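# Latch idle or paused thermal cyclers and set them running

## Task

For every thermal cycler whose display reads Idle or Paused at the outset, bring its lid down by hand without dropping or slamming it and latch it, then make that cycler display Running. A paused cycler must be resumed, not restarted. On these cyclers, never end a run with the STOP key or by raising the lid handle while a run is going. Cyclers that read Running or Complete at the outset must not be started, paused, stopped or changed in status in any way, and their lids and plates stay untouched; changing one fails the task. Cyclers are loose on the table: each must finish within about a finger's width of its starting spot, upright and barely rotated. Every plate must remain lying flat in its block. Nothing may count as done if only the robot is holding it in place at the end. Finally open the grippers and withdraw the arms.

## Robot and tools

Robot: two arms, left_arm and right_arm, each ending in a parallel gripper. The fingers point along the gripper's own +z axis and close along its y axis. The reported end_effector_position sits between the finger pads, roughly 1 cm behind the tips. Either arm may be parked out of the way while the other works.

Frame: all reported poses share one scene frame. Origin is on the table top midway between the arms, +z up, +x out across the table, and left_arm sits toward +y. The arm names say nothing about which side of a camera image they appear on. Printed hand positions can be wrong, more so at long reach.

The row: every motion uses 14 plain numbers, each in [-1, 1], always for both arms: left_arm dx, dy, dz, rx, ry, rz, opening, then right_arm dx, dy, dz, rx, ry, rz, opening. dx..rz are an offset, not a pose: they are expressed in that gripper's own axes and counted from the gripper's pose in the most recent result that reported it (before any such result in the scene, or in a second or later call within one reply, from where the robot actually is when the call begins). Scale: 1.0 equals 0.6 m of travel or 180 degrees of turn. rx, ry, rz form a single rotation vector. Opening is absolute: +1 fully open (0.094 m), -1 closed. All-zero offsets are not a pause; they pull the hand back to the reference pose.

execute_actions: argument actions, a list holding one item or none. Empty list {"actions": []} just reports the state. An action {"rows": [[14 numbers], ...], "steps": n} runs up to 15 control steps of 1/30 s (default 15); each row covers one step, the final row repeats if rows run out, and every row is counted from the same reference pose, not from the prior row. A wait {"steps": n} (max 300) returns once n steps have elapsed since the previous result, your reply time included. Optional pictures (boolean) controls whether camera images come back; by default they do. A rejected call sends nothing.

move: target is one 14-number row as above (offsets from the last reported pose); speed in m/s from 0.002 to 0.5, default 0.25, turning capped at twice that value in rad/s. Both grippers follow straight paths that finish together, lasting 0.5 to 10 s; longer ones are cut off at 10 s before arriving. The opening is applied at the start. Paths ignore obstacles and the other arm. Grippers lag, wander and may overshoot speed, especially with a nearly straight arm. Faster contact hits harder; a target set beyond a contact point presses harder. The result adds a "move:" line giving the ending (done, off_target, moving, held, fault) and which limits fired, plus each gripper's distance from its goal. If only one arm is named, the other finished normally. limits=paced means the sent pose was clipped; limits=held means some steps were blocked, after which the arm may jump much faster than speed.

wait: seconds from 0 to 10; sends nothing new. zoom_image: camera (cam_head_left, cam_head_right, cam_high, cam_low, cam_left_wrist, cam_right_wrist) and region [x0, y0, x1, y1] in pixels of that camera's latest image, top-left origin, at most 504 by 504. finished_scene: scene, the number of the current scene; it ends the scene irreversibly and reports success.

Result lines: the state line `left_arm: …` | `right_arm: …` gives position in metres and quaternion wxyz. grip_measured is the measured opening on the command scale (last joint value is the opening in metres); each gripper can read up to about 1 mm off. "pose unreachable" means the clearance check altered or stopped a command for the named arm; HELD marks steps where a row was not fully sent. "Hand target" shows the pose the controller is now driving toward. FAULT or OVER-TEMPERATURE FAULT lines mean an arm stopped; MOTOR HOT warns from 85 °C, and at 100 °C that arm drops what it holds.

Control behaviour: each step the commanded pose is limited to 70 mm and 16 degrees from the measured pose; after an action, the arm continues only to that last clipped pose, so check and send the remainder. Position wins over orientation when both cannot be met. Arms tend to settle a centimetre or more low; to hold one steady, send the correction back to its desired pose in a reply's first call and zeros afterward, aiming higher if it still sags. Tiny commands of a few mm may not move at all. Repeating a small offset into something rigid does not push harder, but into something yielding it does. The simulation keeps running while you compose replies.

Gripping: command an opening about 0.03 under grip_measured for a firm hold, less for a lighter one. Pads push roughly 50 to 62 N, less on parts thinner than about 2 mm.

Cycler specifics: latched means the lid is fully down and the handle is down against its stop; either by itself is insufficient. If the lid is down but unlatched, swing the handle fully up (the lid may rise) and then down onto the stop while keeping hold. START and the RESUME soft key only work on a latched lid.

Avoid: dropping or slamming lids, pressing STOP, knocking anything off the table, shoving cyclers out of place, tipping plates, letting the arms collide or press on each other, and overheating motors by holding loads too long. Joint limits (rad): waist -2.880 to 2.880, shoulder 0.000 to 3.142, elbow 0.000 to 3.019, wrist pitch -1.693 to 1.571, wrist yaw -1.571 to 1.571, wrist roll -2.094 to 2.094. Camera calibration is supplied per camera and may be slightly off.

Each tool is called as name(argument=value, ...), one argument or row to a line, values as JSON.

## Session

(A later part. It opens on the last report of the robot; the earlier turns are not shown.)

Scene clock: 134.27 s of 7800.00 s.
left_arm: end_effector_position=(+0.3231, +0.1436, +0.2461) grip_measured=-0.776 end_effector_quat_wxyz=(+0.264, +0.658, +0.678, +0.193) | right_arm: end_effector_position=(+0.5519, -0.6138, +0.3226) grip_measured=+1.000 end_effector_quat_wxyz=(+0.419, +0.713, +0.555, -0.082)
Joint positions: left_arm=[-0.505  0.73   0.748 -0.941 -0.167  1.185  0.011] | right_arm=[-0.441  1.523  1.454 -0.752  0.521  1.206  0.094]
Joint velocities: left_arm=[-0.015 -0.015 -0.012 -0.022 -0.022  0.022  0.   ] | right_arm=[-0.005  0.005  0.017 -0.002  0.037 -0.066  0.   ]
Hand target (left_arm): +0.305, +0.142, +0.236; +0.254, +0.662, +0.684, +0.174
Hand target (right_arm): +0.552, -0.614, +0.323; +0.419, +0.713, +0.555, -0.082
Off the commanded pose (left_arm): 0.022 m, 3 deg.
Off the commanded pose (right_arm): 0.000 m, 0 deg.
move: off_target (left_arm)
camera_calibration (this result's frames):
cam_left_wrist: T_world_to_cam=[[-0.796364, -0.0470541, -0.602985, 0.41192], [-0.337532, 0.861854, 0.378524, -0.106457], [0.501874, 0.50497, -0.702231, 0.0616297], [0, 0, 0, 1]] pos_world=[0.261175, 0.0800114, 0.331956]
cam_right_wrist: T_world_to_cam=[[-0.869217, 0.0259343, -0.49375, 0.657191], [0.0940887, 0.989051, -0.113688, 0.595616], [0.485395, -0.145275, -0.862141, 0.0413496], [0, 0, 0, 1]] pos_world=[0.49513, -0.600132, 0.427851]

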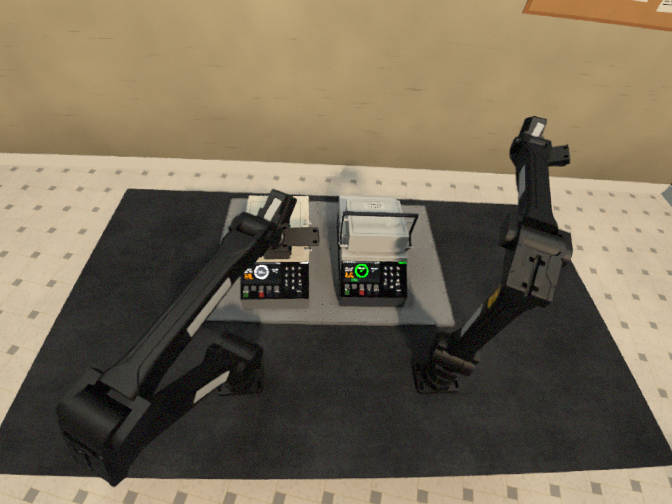

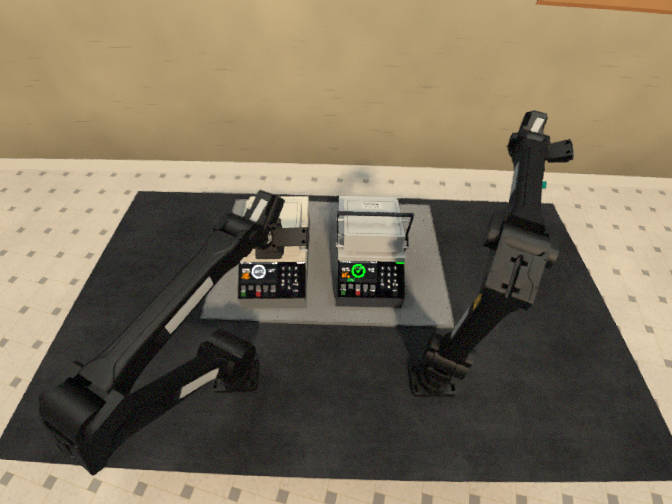

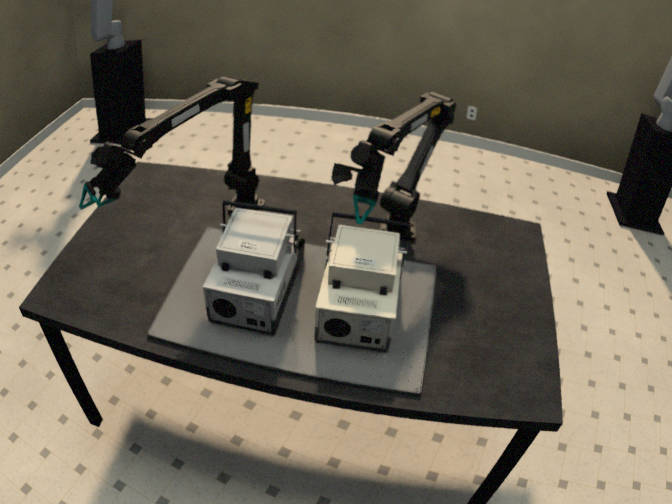

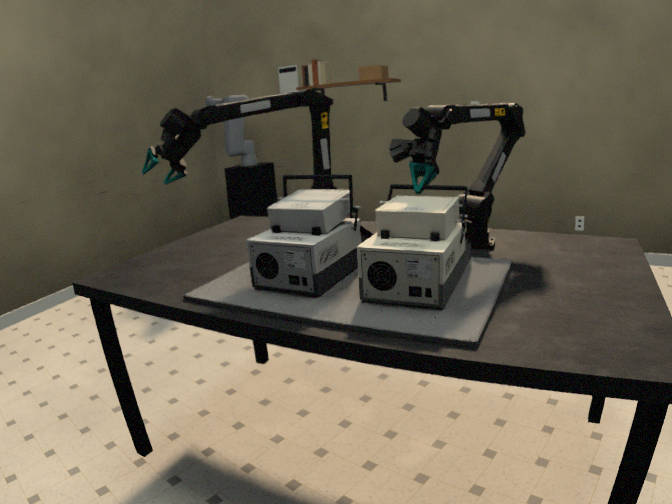

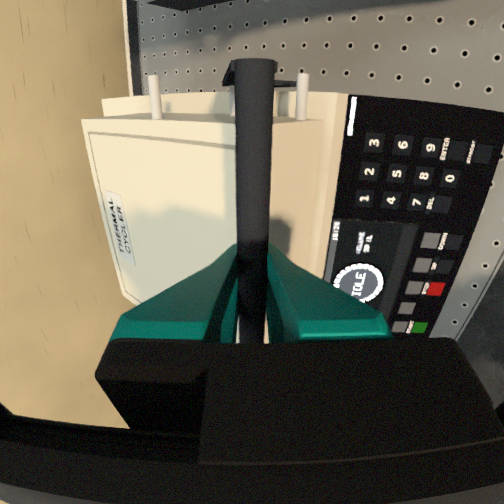

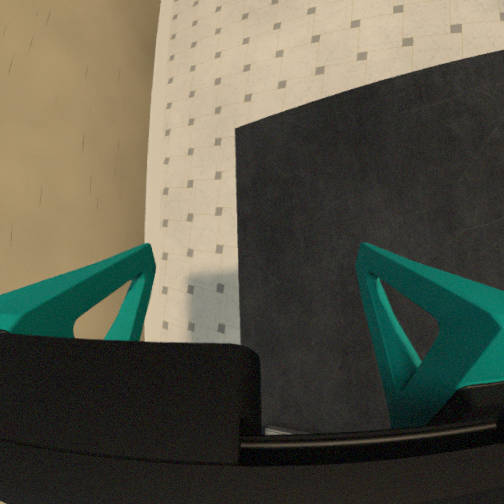

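move(
  target=[0,-0.07,0.06,0,0,0,-0.79,0,0,0,0,0,0,1],
  speed=0.03,
)

move(
  target=[0,-0.06,0.07,0,0,0,-0.79,0,0,0,0,0,0,1],
  speed=0.03,
)

Scene clock: 141.43 s of 7800.00 s.
left_arm: end_effector_position=(+0.3185, +0.1429, +0.2374) grip_measured=-0.776 end_effector_quat_wxyz=(+0.299, +0.649, +0.663, +0.222) | right_arm: end_effector_position=(+0.5519, -0.6138, +0.3226) grip_measured=+1.000 end_effector_quat_wxyz=(+0.419, +0.713, +0.555, -0.082)
Joint positions: left_arm=[-0.537  0.658  0.66  -0.833 -0.212  1.188  0.011] | right_arm=[-0.441  1.523  1.454 -0.752  0.521  1.206  0.094]
Joint velocities: left_arm=[-0.005 -0.015 -0.007 -0.007  0.007  0.037  0.   ] | right_arm=[ 0.015 -0.005 -0.017  0.022  0.066 -0.007  0.   ]
Hand target (left_arm): +0.309, +0.140, +0.194; +0.263, +0.658, +0.679, +0.193
Hand target (right_arm): +0.552, -0.614, +0.323; +0.419, +0.713, +0.555, -0.082
Off the commanded pose (left_arm): 0.046 m, 6 deg.
Off the commanded pose (right_arm): 0.000 m, 0 deg.
After step 90, 2.10 s passed at rest.
move: off_target (left_arm)
camera_calibration (this result's frames):
cam_left_wrist: T_world_to_cam=[[-0.733898, -0.0461359, -0.677691, 0.400727], [-0.368067, 0.865535, 0.339671, -0.0856855], [0.570894, 0.49872, -0.652195, 0.0251551], [0, 0, 0, 1]] pos_world=[0.248194, 0.0801063, 0.31708]
cam_right_wrist: T_world_to_cam=[[-0.869217, 0.0259343, -0.49375, 0.657191], [0.0940887, 0.989051, -0.113688, 0.595616], [0.485395, -0.145275, -0.862141, 0.0413496], [0, 0, 0, 1]] pos_world=[0.49513, -0.600132, 0.427851]

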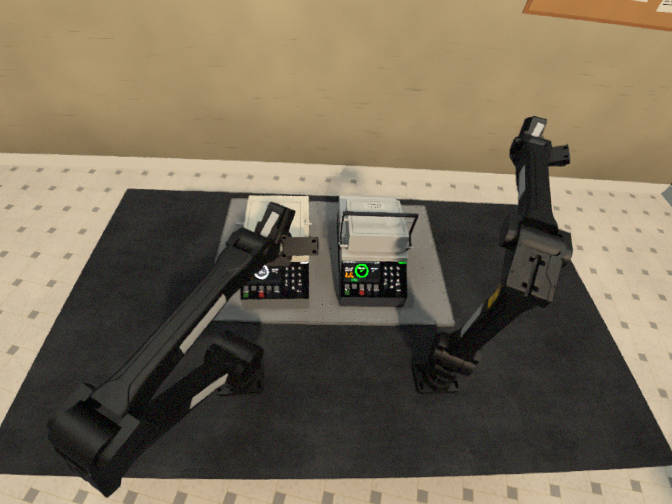

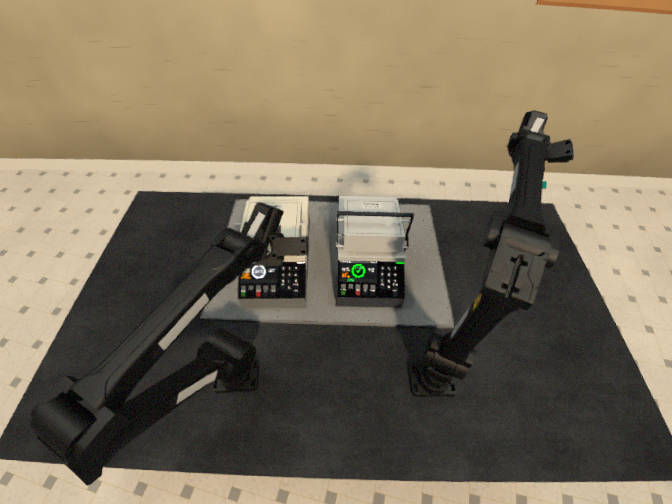

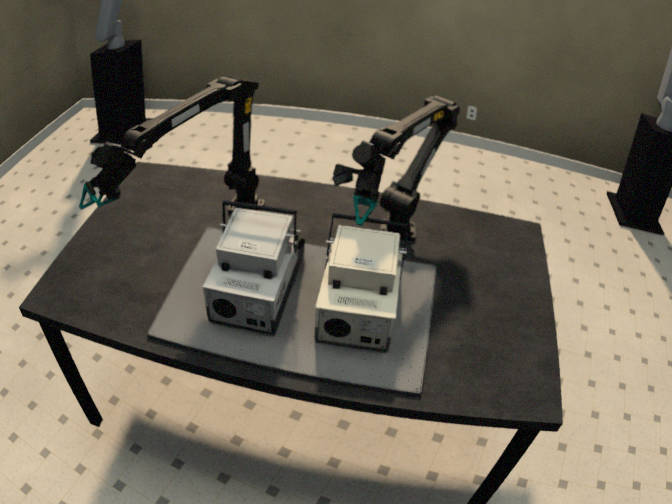

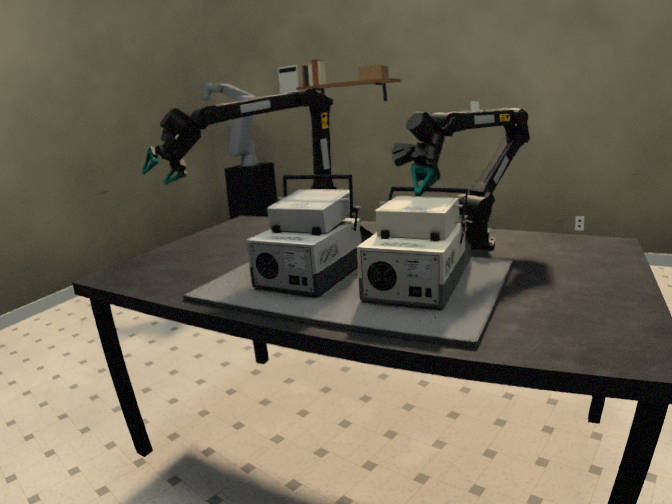

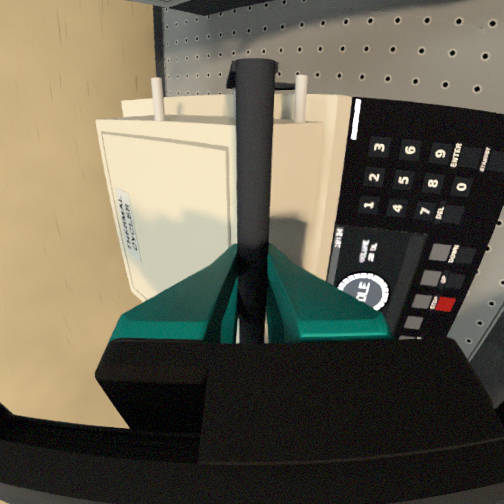

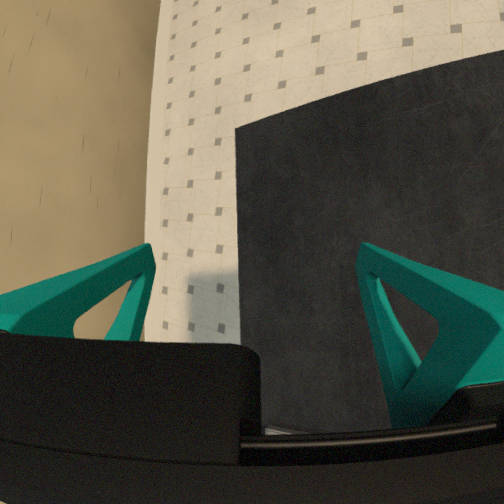

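Scene clock: 143.50 s of 7800.00 s.
left_arm: end_effector_position=(+0.3176, +0.1427, +0.2349) grip_measured=-0.776 end_effector_quat_wxyz=(+0.334, +0.639, +0.647, +0.248) | right_arm: end_effector_position=(+0.5519, -0.6138, +0.3226) grip_measured=+1.000 end_effector_quat_wxyz=(+0.419, +0.713, +0.555, -0.082)
Joint positions: left_arm=[-0.556  0.599  0.591 -0.731 -0.242  1.202  0.011] | right_arm=[-0.441  1.523  1.454 -0.752  0.521  1.206  0.094]
Joint velocities: left_arm=[ 0.005 -0.005 -0.022  0.017 -0.051 -0.066 -0.001] | right_arm=[-0.015  0.005 -0.007 -0.007 -0.007  0.022  0.   ]
Hand target (left_arm): +0.315, +0.140, +0.185; +0.298, +0.649, +0.664, +0.222
Hand target (right_arm): +0.552, -0.614, +0.323; +0.419, +0.713, +0.555, -0.082
Off the commanded pose (left_arm): 0.053 m, 5 deg.
Off the commanded pose (right_arm): 0.000 m, 0 deg.
move: off_target (left_arm)
camera_calibration (this result's frames):
cam_left_wrist: T_world_to_cam=[[-0.666814, -0.0493208, -0.743591, 0.392912], [-0.392055, 0.871781, 0.293752, -0.0675107], [0.63376, 0.487406, -0.600652, -0.0063068], [0, 0, 0, 1]] pos_world=[0.239528, 0.0813073, 0.308209]
cam_right_wrist: T_world_to_cam=[[-0.869217, 0.0259343, -0.49375, 0.657191], [0.0940887, 0.989051, -0.113688, 0.595616], [0.485395, -0.145275, -0.862141, 0.0413496], [0, 0, 0, 1]] pos_world=[0.49513, -0.600132, 0.427851]

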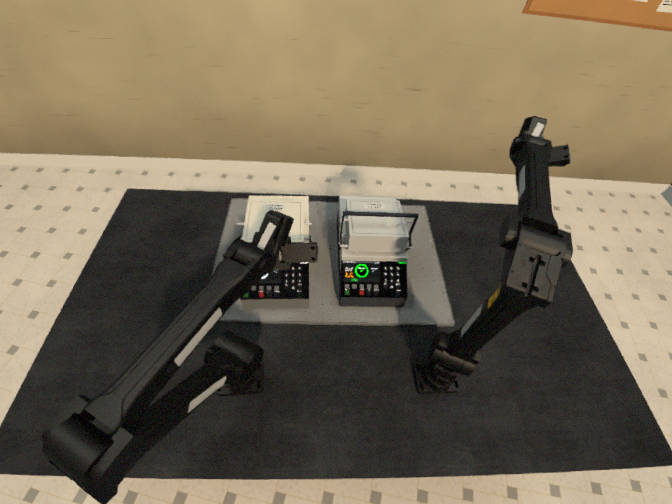

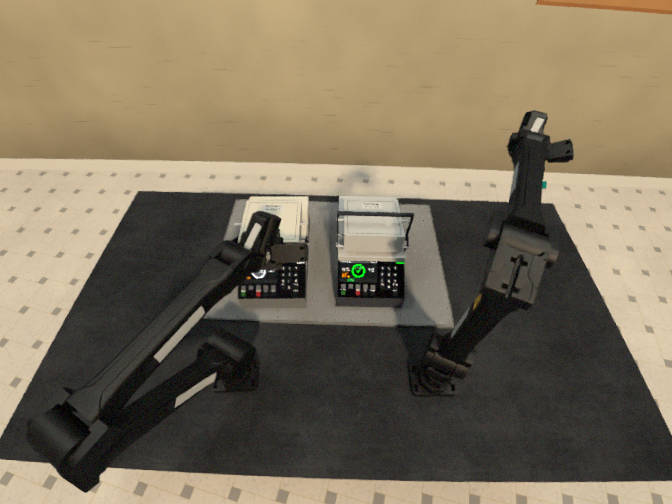

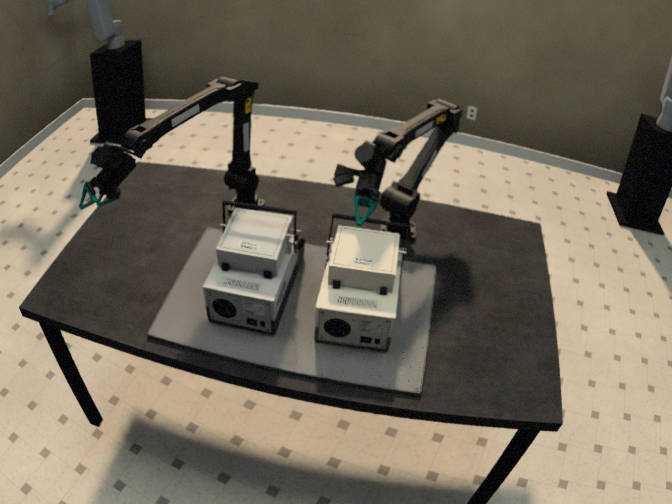

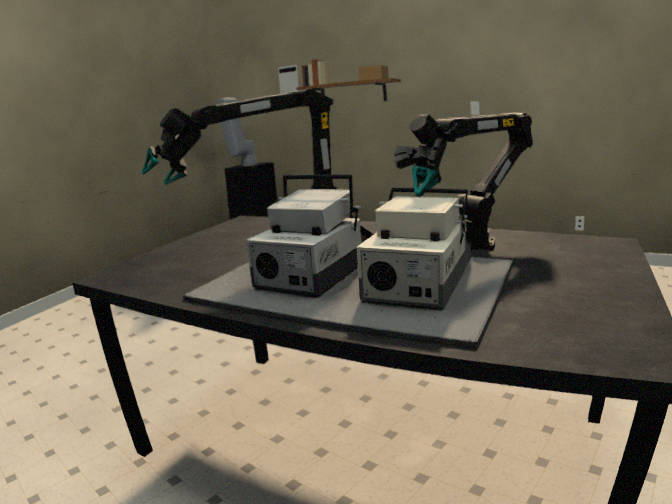

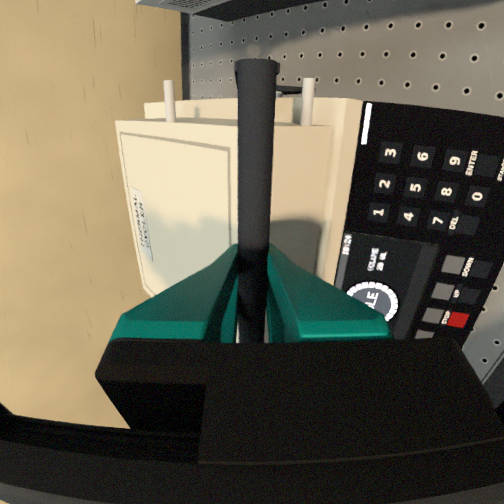

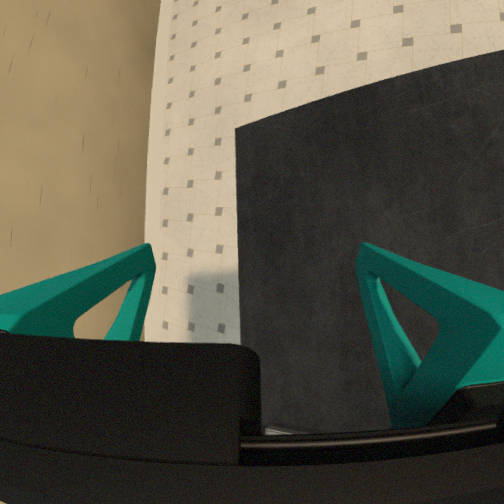

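move(
  target=[0,0,-0.02,0.13,0,0,-0.6,0,0,0,0,0,0,1],
  speed=0.04,
)

move(
  target=[0,-0.05,0.05,0,0,0,-0.79,0,0,0,0,0,0,1],
  speed=0.03,
)

Scene clock: 153.43 s of 7800.00 s.
left_arm: end_effector_position=(+0.3102, +0.1426, +0.2338) grip_measured=-0.602 end_effector_quat_wxyz=(+0.209, +0.686, +0.687, +0.118) | right_arm: end_effector_position=(+0.5519, -0.6138, +0.3226) grip_measured=+1.000 end_effector_quat_wxyz=(+0.419, +0.713, +0.555, -0.082)
Joint positions: left_arm=[-0.454  0.801  0.806 -1.093 -0.041  1.219  0.019] | right_arm=[-0.441  1.523  1.454 -0.752  0.521  1.206  0.094]
Joint velocities: left_arm=[-0.015  0.015 -0.002 -0.002 -0.007  0.037 -0.001] | right_arm=[-0.005 -0.005  0.002  0.022 -0.007  0.007  0.   ]
Hand target (left_arm): +0.309, +0.144, +0.243; +0.199, +0.692, +0.685, +0.112
Hand target (right_arm): +0.552, -0.614, +0.323; +0.419, +0.713, +0.555, -0.082
Off the commanded pose (left_arm): 0.009 m, 2 deg.
Off the commanded pose (right_arm): 0.000 m, 0 deg.
After step 90, 1.60 s passed at rest.
move: done
camera_calibration (this result's frames):
cam_left_wrist: T_world_to_cam=[[-0.896812, -0.0181706, -0.442038, 0.383573], [-0.222748, 0.88182, 0.415665, -0.152402], [0.382245, 0.471236, -0.794874, 0.123522], [0, 0, 0, 1]] pos_world=[0.26283, 0.083153, 0.331087]
cam_right_wrist: T_world_to_cam=[[-0.869217, 0.0259343, -0.49375, 0.657191], [0.0940887, 0.989051, -0.113688, 0.595616], [0.485395, -0.145275, -0.862141, 0.0413496], [0, 0, 0, 1]] pos_world=[0.49513, -0.600132, 0.427851]

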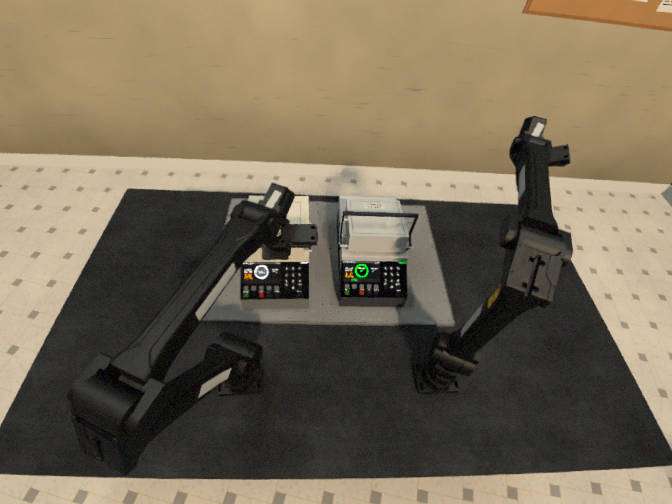

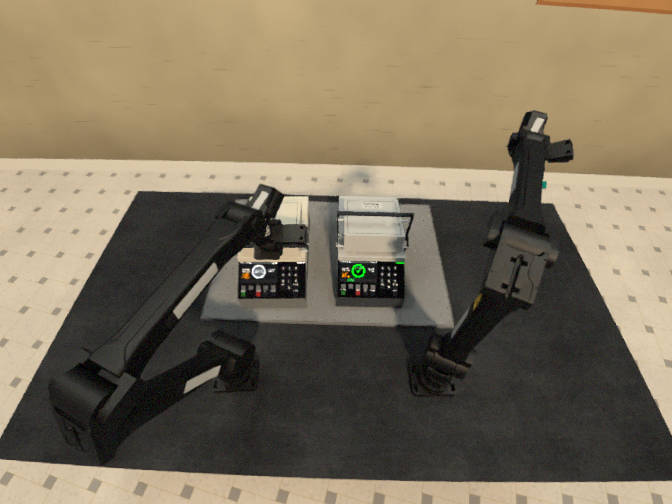

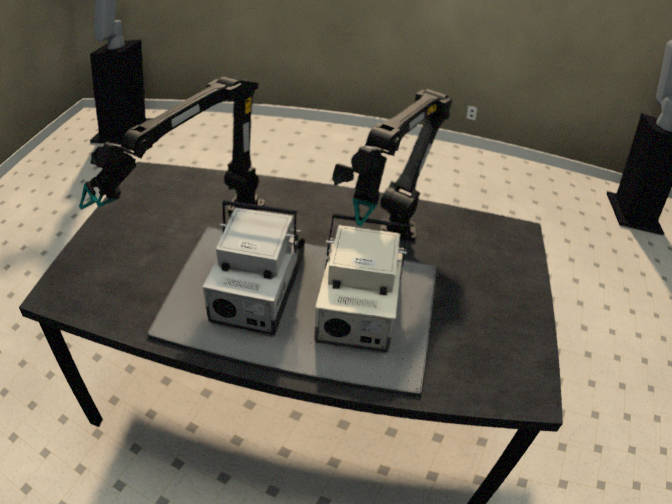

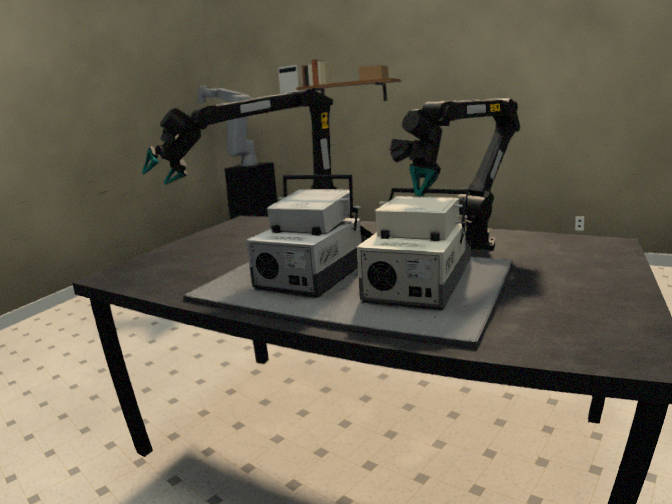

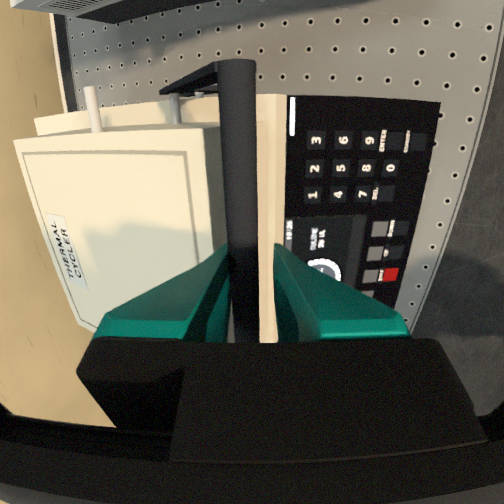

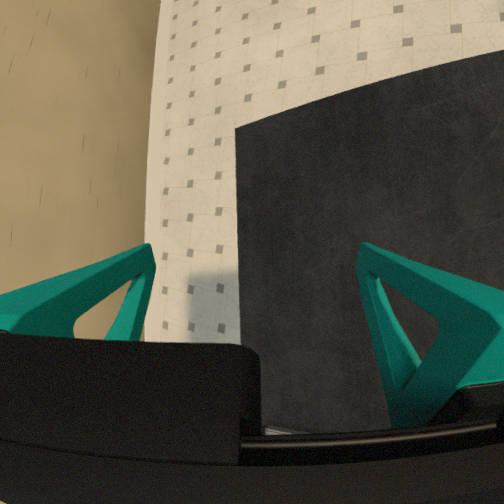

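Scene clock: 155.07 s of 7800.00 s.
left_arm: end_effector_position=(+0.3049, +0.1418, +0.2207) grip_measured=-0.772 end_effector_quat_wxyz=(+0.233, +0.678, +0.684, +0.136) | right_arm: end_effector_position=(+0.5519, -0.6138, +0.3226) grip_measured=+1.000 end_effector_quat_wxyz=(+0.419, +0.713, +0.555, -0.082)
Joint positions: left_arm=[-0.479  0.745  0.729 -1.012 -0.069  1.195  0.011] | right_arm=[-0.441  1.523  1.454 -0.752  0.521  1.206  0.094]
Joint velocities: left_arm=[-0.005 -0.005 -0.002  0.007  0.007  0.095 -0.   ] | right_arm=[-0.005 -0.005  0.007 -0.017 -0.007 -0.037  0.   ]
Hand target (left_arm): +0.296, +0.139, +0.195; +0.209, +0.686, +0.687, +0.117
Hand target (right_arm): +0.552, -0.614, +0.323; +0.419, +0.713, +0.555, -0.082
Off the commanded pose (left_arm): 0.028 m, 4 deg.
Off the commanded pose (right_arm): 0.000 m, 0 deg.
move: off_target (left_arm)
camera_calibration (this result's frames):
cam_left_wrist: T_world_to_cam=[[-0.86758, -0.0325746, -0.49623, 0.378165], [-0.25676, 0.883904, 0.390881, -0.131914], [0.425887, 0.466532, -0.775221, 0.0985154], [0, 0, 0, 1]] pos_world=[0.252261, 0.0829574, 0.315591]
cam_right_wrist: T_world_to_cam=[[-0.869217, 0.0259343, -0.49375, 0.657191], [0.0940887, 0.989051, -0.113688, 0.595616], [0.485395, -0.145275, -0.862141, 0.0413496], [0, 0, 0, 1]] pos_world=[0.49513, -0.600132, 0.427851]

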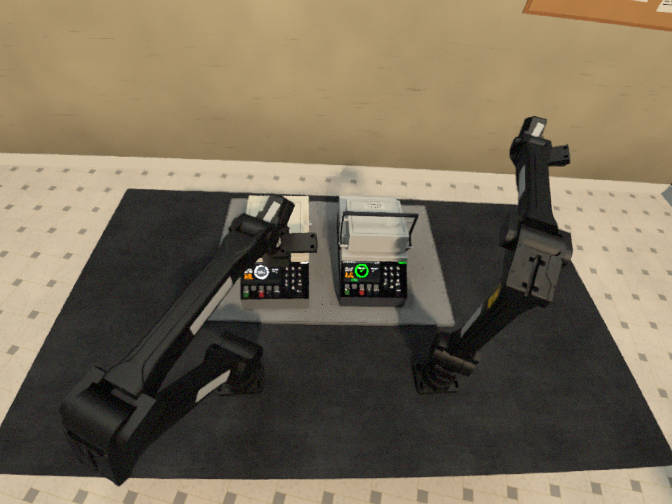

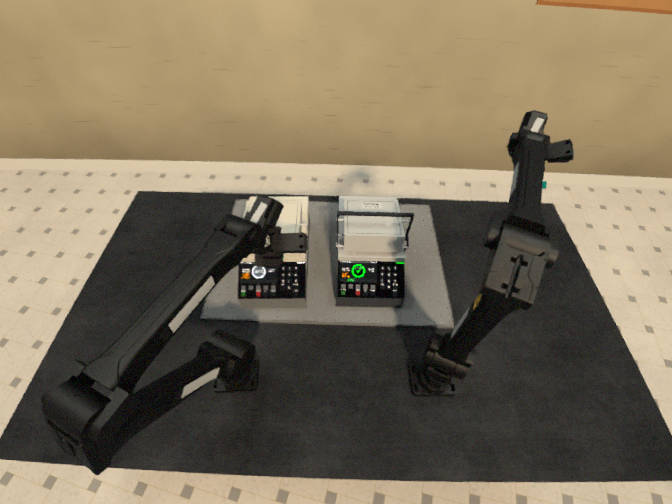

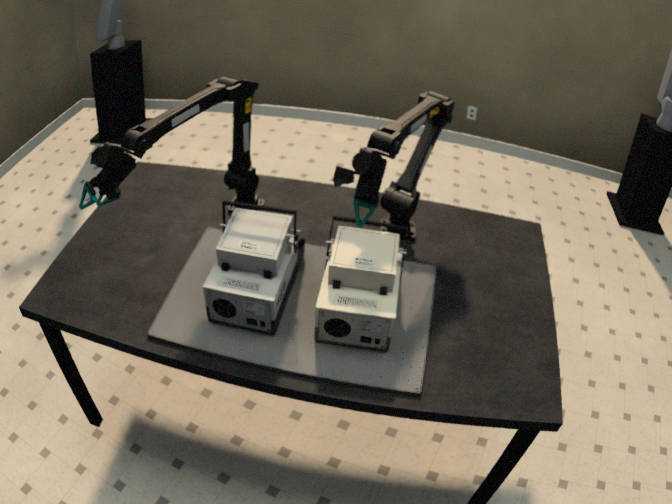

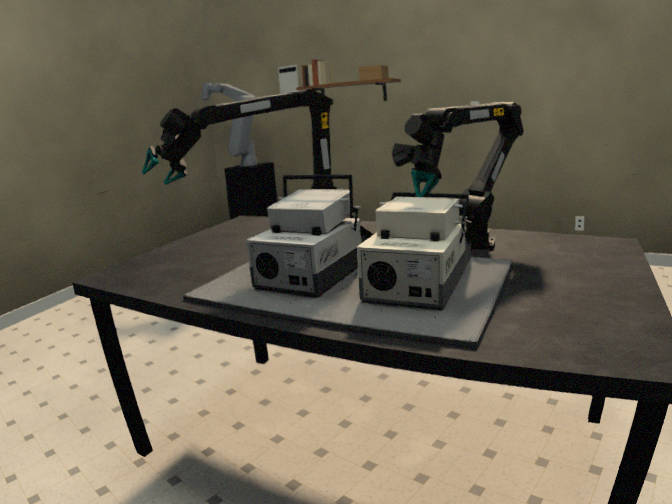

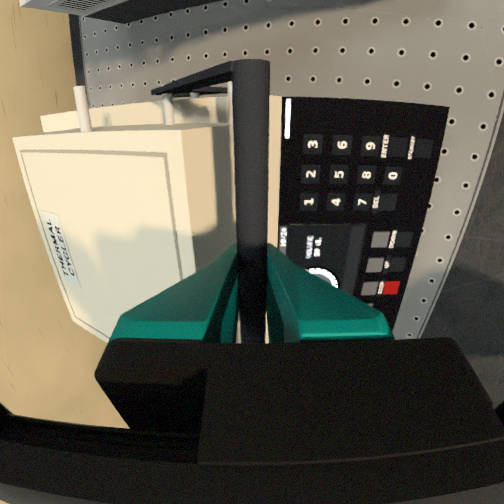

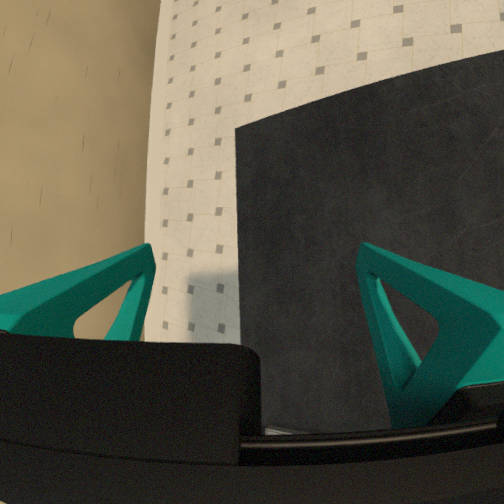

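Progressing.

move(
  target=[0,-0.05,0.06,0.03,0,0,-0.79,0,0,0,0,0,0,1],
  speed=0.03,
)

move(
  target=[0,-0.04,0.06,0.03,0,0,-0.79,0,0,0,0,0,0,1],
  speed=0.03,
)

Scene clock: 160.77 s of 7800.00 s.
left_arm: end_effector_position=(+0.2963, +0.1409, +0.1927) grip_measured=-0.774 end_effector_quat_wxyz=(+0.215, +0.681, +0.691, +0.114) | right_arm: end_effector_position=(+0.5519, -0.6138, +0.3226) grip_measured=+1.000 end_effector_quat_wxyz=(+0.419, +0.713, +0.555, -0.082)
Joint positions: left_arm=[-0.479  0.761  0.679 -1.    -0.045  1.182  0.011] | right_arm=[-0.441  1.523  1.454 -0.752  0.521  1.206  0.094]
Joint velocities: left_arm=[-0.005 -0.005 -0.032  0.002 -0.007 -0.037 -0.   ] | right_arm=[-0.005 -0.005  0.007  0.012 -0.095 -0.051  0.   ]
Hand target (left_arm): +0.297, +0.136, +0.175; +0.201, +0.687, +0.690, +0.103
Hand target (right_arm): +0.552, -0.614, +0.323; +0.419, +0.713, +0.555, -0.082
Off the commanded pose (left_arm): 0.018 m, 2 deg.
Off the commanded pose (right_arm): 0.000 m, 0 deg.
After step 90, 0.83 s passed at rest.
move: off_target (left_arm)
camera_calibration (this result's frames):
cam_left_wrist: T_world_to_cam=[[-0.895521, -0.0341952, -0.443704, 0.355089], [-0.232436, 0.886178, 0.400827, -0.131782], [0.379495, 0.462081, -0.801539, 0.100333], [0, 0, 0, 1]] pos_world=[0.249283, 0.0825626, 0.290797]
cam_right_wrist: T_world_to_cam=[[-0.869217, 0.0259343, -0.49375, 0.657191], [0.0940887, 0.989051, -0.113688, 0.595616], [0.485395, -0.145275, -0.862141, 0.0413496], [0, 0, 0, 1]] pos_world=[0.49513, -0.600132, 0.427851]

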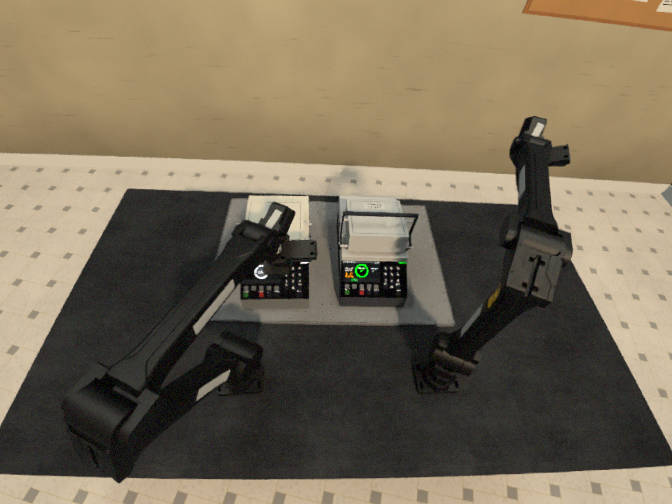

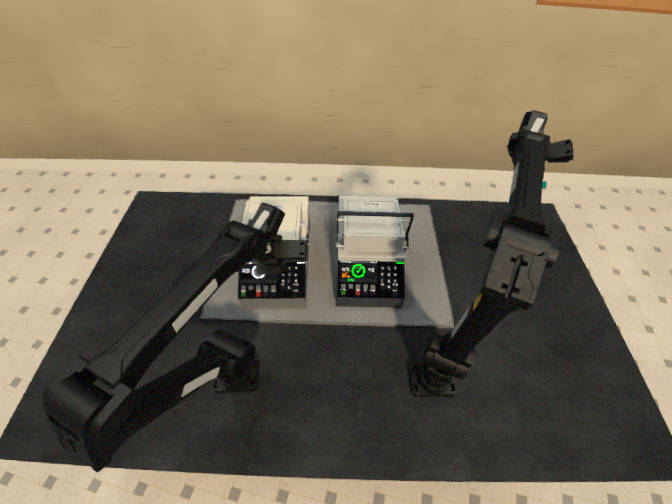

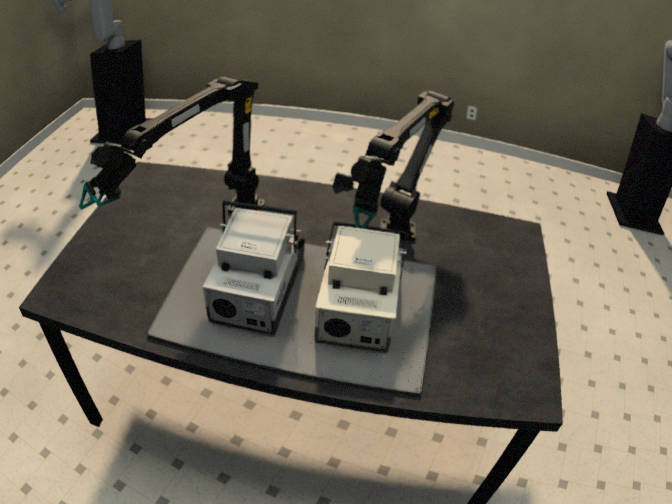

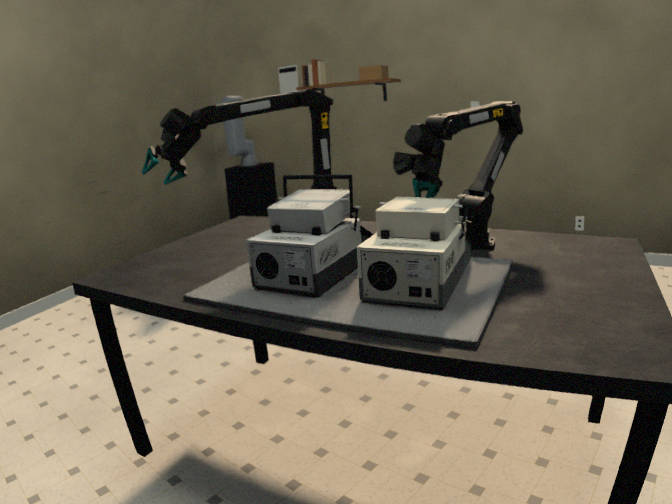

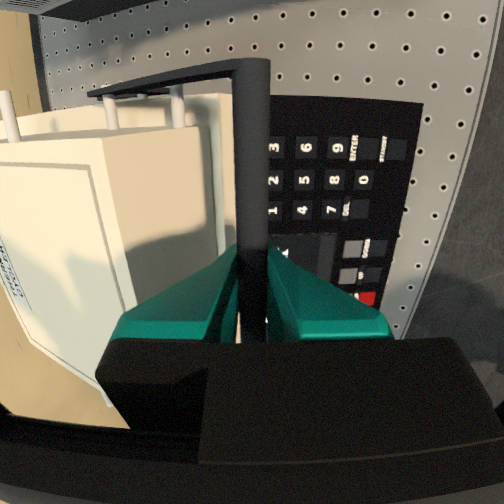

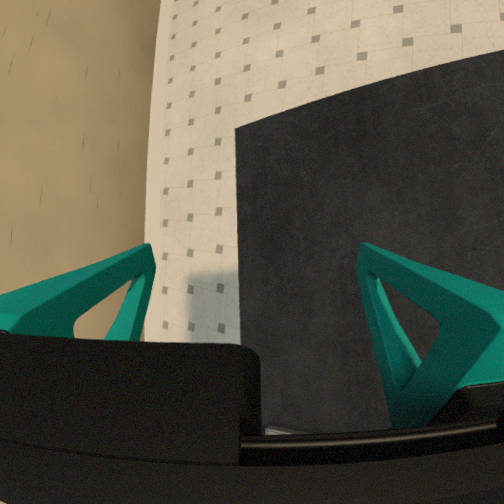

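Scene clock: 162.57 s of 7800.00 s.
left_arm: end_effector_position=(+0.2957, +0.1405, +0.1917) grip_measured=-0.774 end_effector_quat_wxyz=(+0.217, +0.681, +0.691, +0.111) | right_arm: end_effector_position=(+0.5519, -0.6138, +0.3226) grip_measured=+1.000 end_effector_quat_wxyz=(+0.419, +0.713, +0.555, -0.082)
Joint positions: left_arm=[-0.476  0.758  0.674 -0.996 -0.037  1.182  0.011] | right_arm=[-0.441  1.523  1.454 -0.752  0.521  1.206  0.094]
Joint velocities: left_arm=[-0.024 -0.005  0.012  0.012 -0.007 -0.007  0.001] | right_arm=[ 0.005 -0.005 -0.002  0.007  0.007  0.007  0.   ]
Hand target (left_arm): +0.288, +0.137, +0.153; +0.182, +0.690, +0.696, +0.081
Hand target (right_arm): +0.552, -0.614, +0.323; +0.419, +0.713, +0.555, -0.082
Off the commanded pose (left_arm): 0.042 m, 5 deg.
Off the commanded pose (right_arm): 0.000 m, 0 deg.
move: off_target (left_arm)
camera_calibration (this result's frames):
cam_left_wrist: T_world_to_cam=[[-0.895574, -0.0365813, -0.443407, 0.354403], [-0.2316, 0.889271, 0.394409, -0.130657], [0.379881, 0.455915, -0.80488, 0.10129], [0, 0, 0, 1]] pos_world=[0.248656, 0.0829746, 0.290204]
cam_right_wrist: T_world_to_cam=[[-0.869217, 0.0259343, -0.49375, 0.657191], [0.0940887, 0.989051, -0.113688, 0.595616], [0.485395, -0.145275, -0.862141, 0.0413496], [0, 0, 0, 1]] pos_world=[0.49513, -0.600132, 0.427851]

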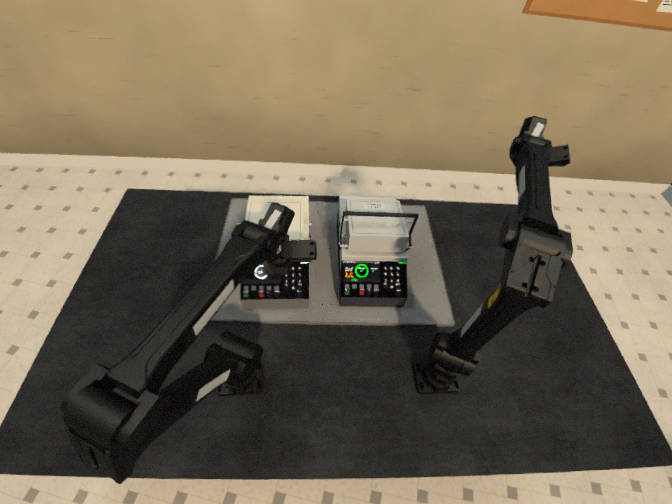

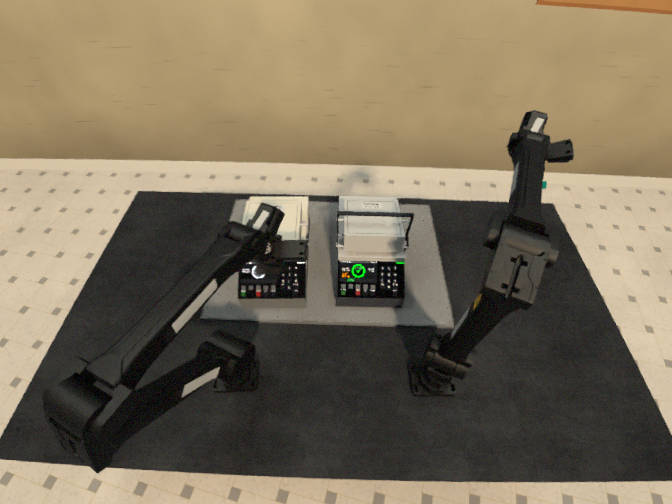

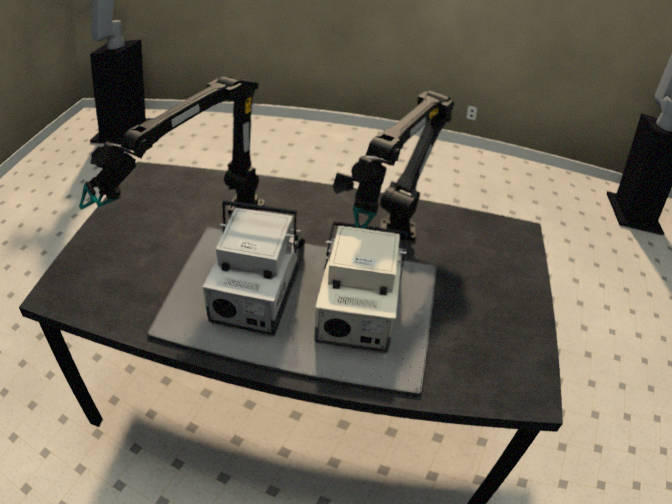

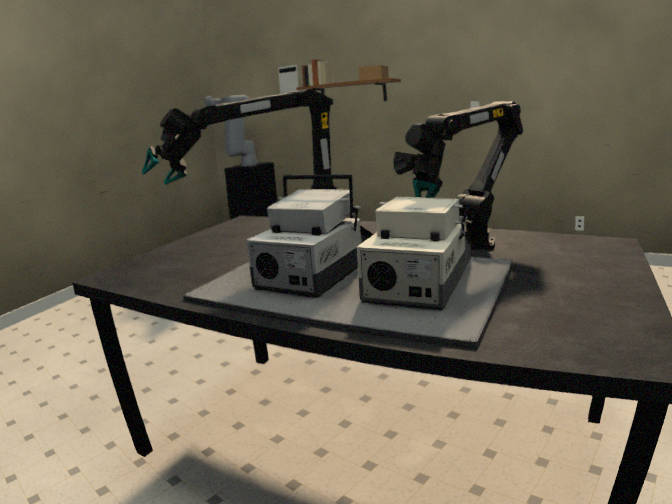

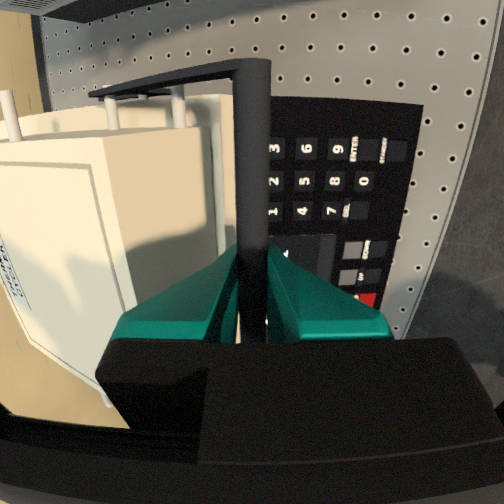

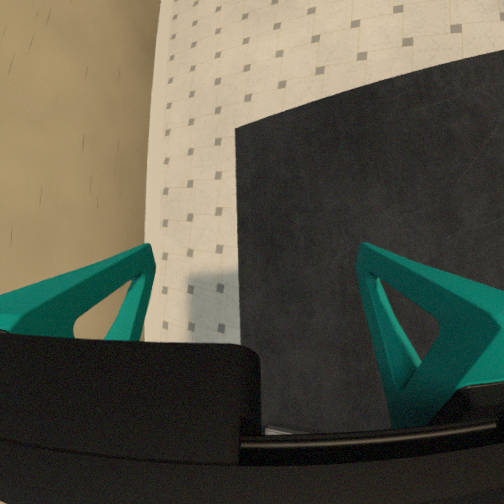

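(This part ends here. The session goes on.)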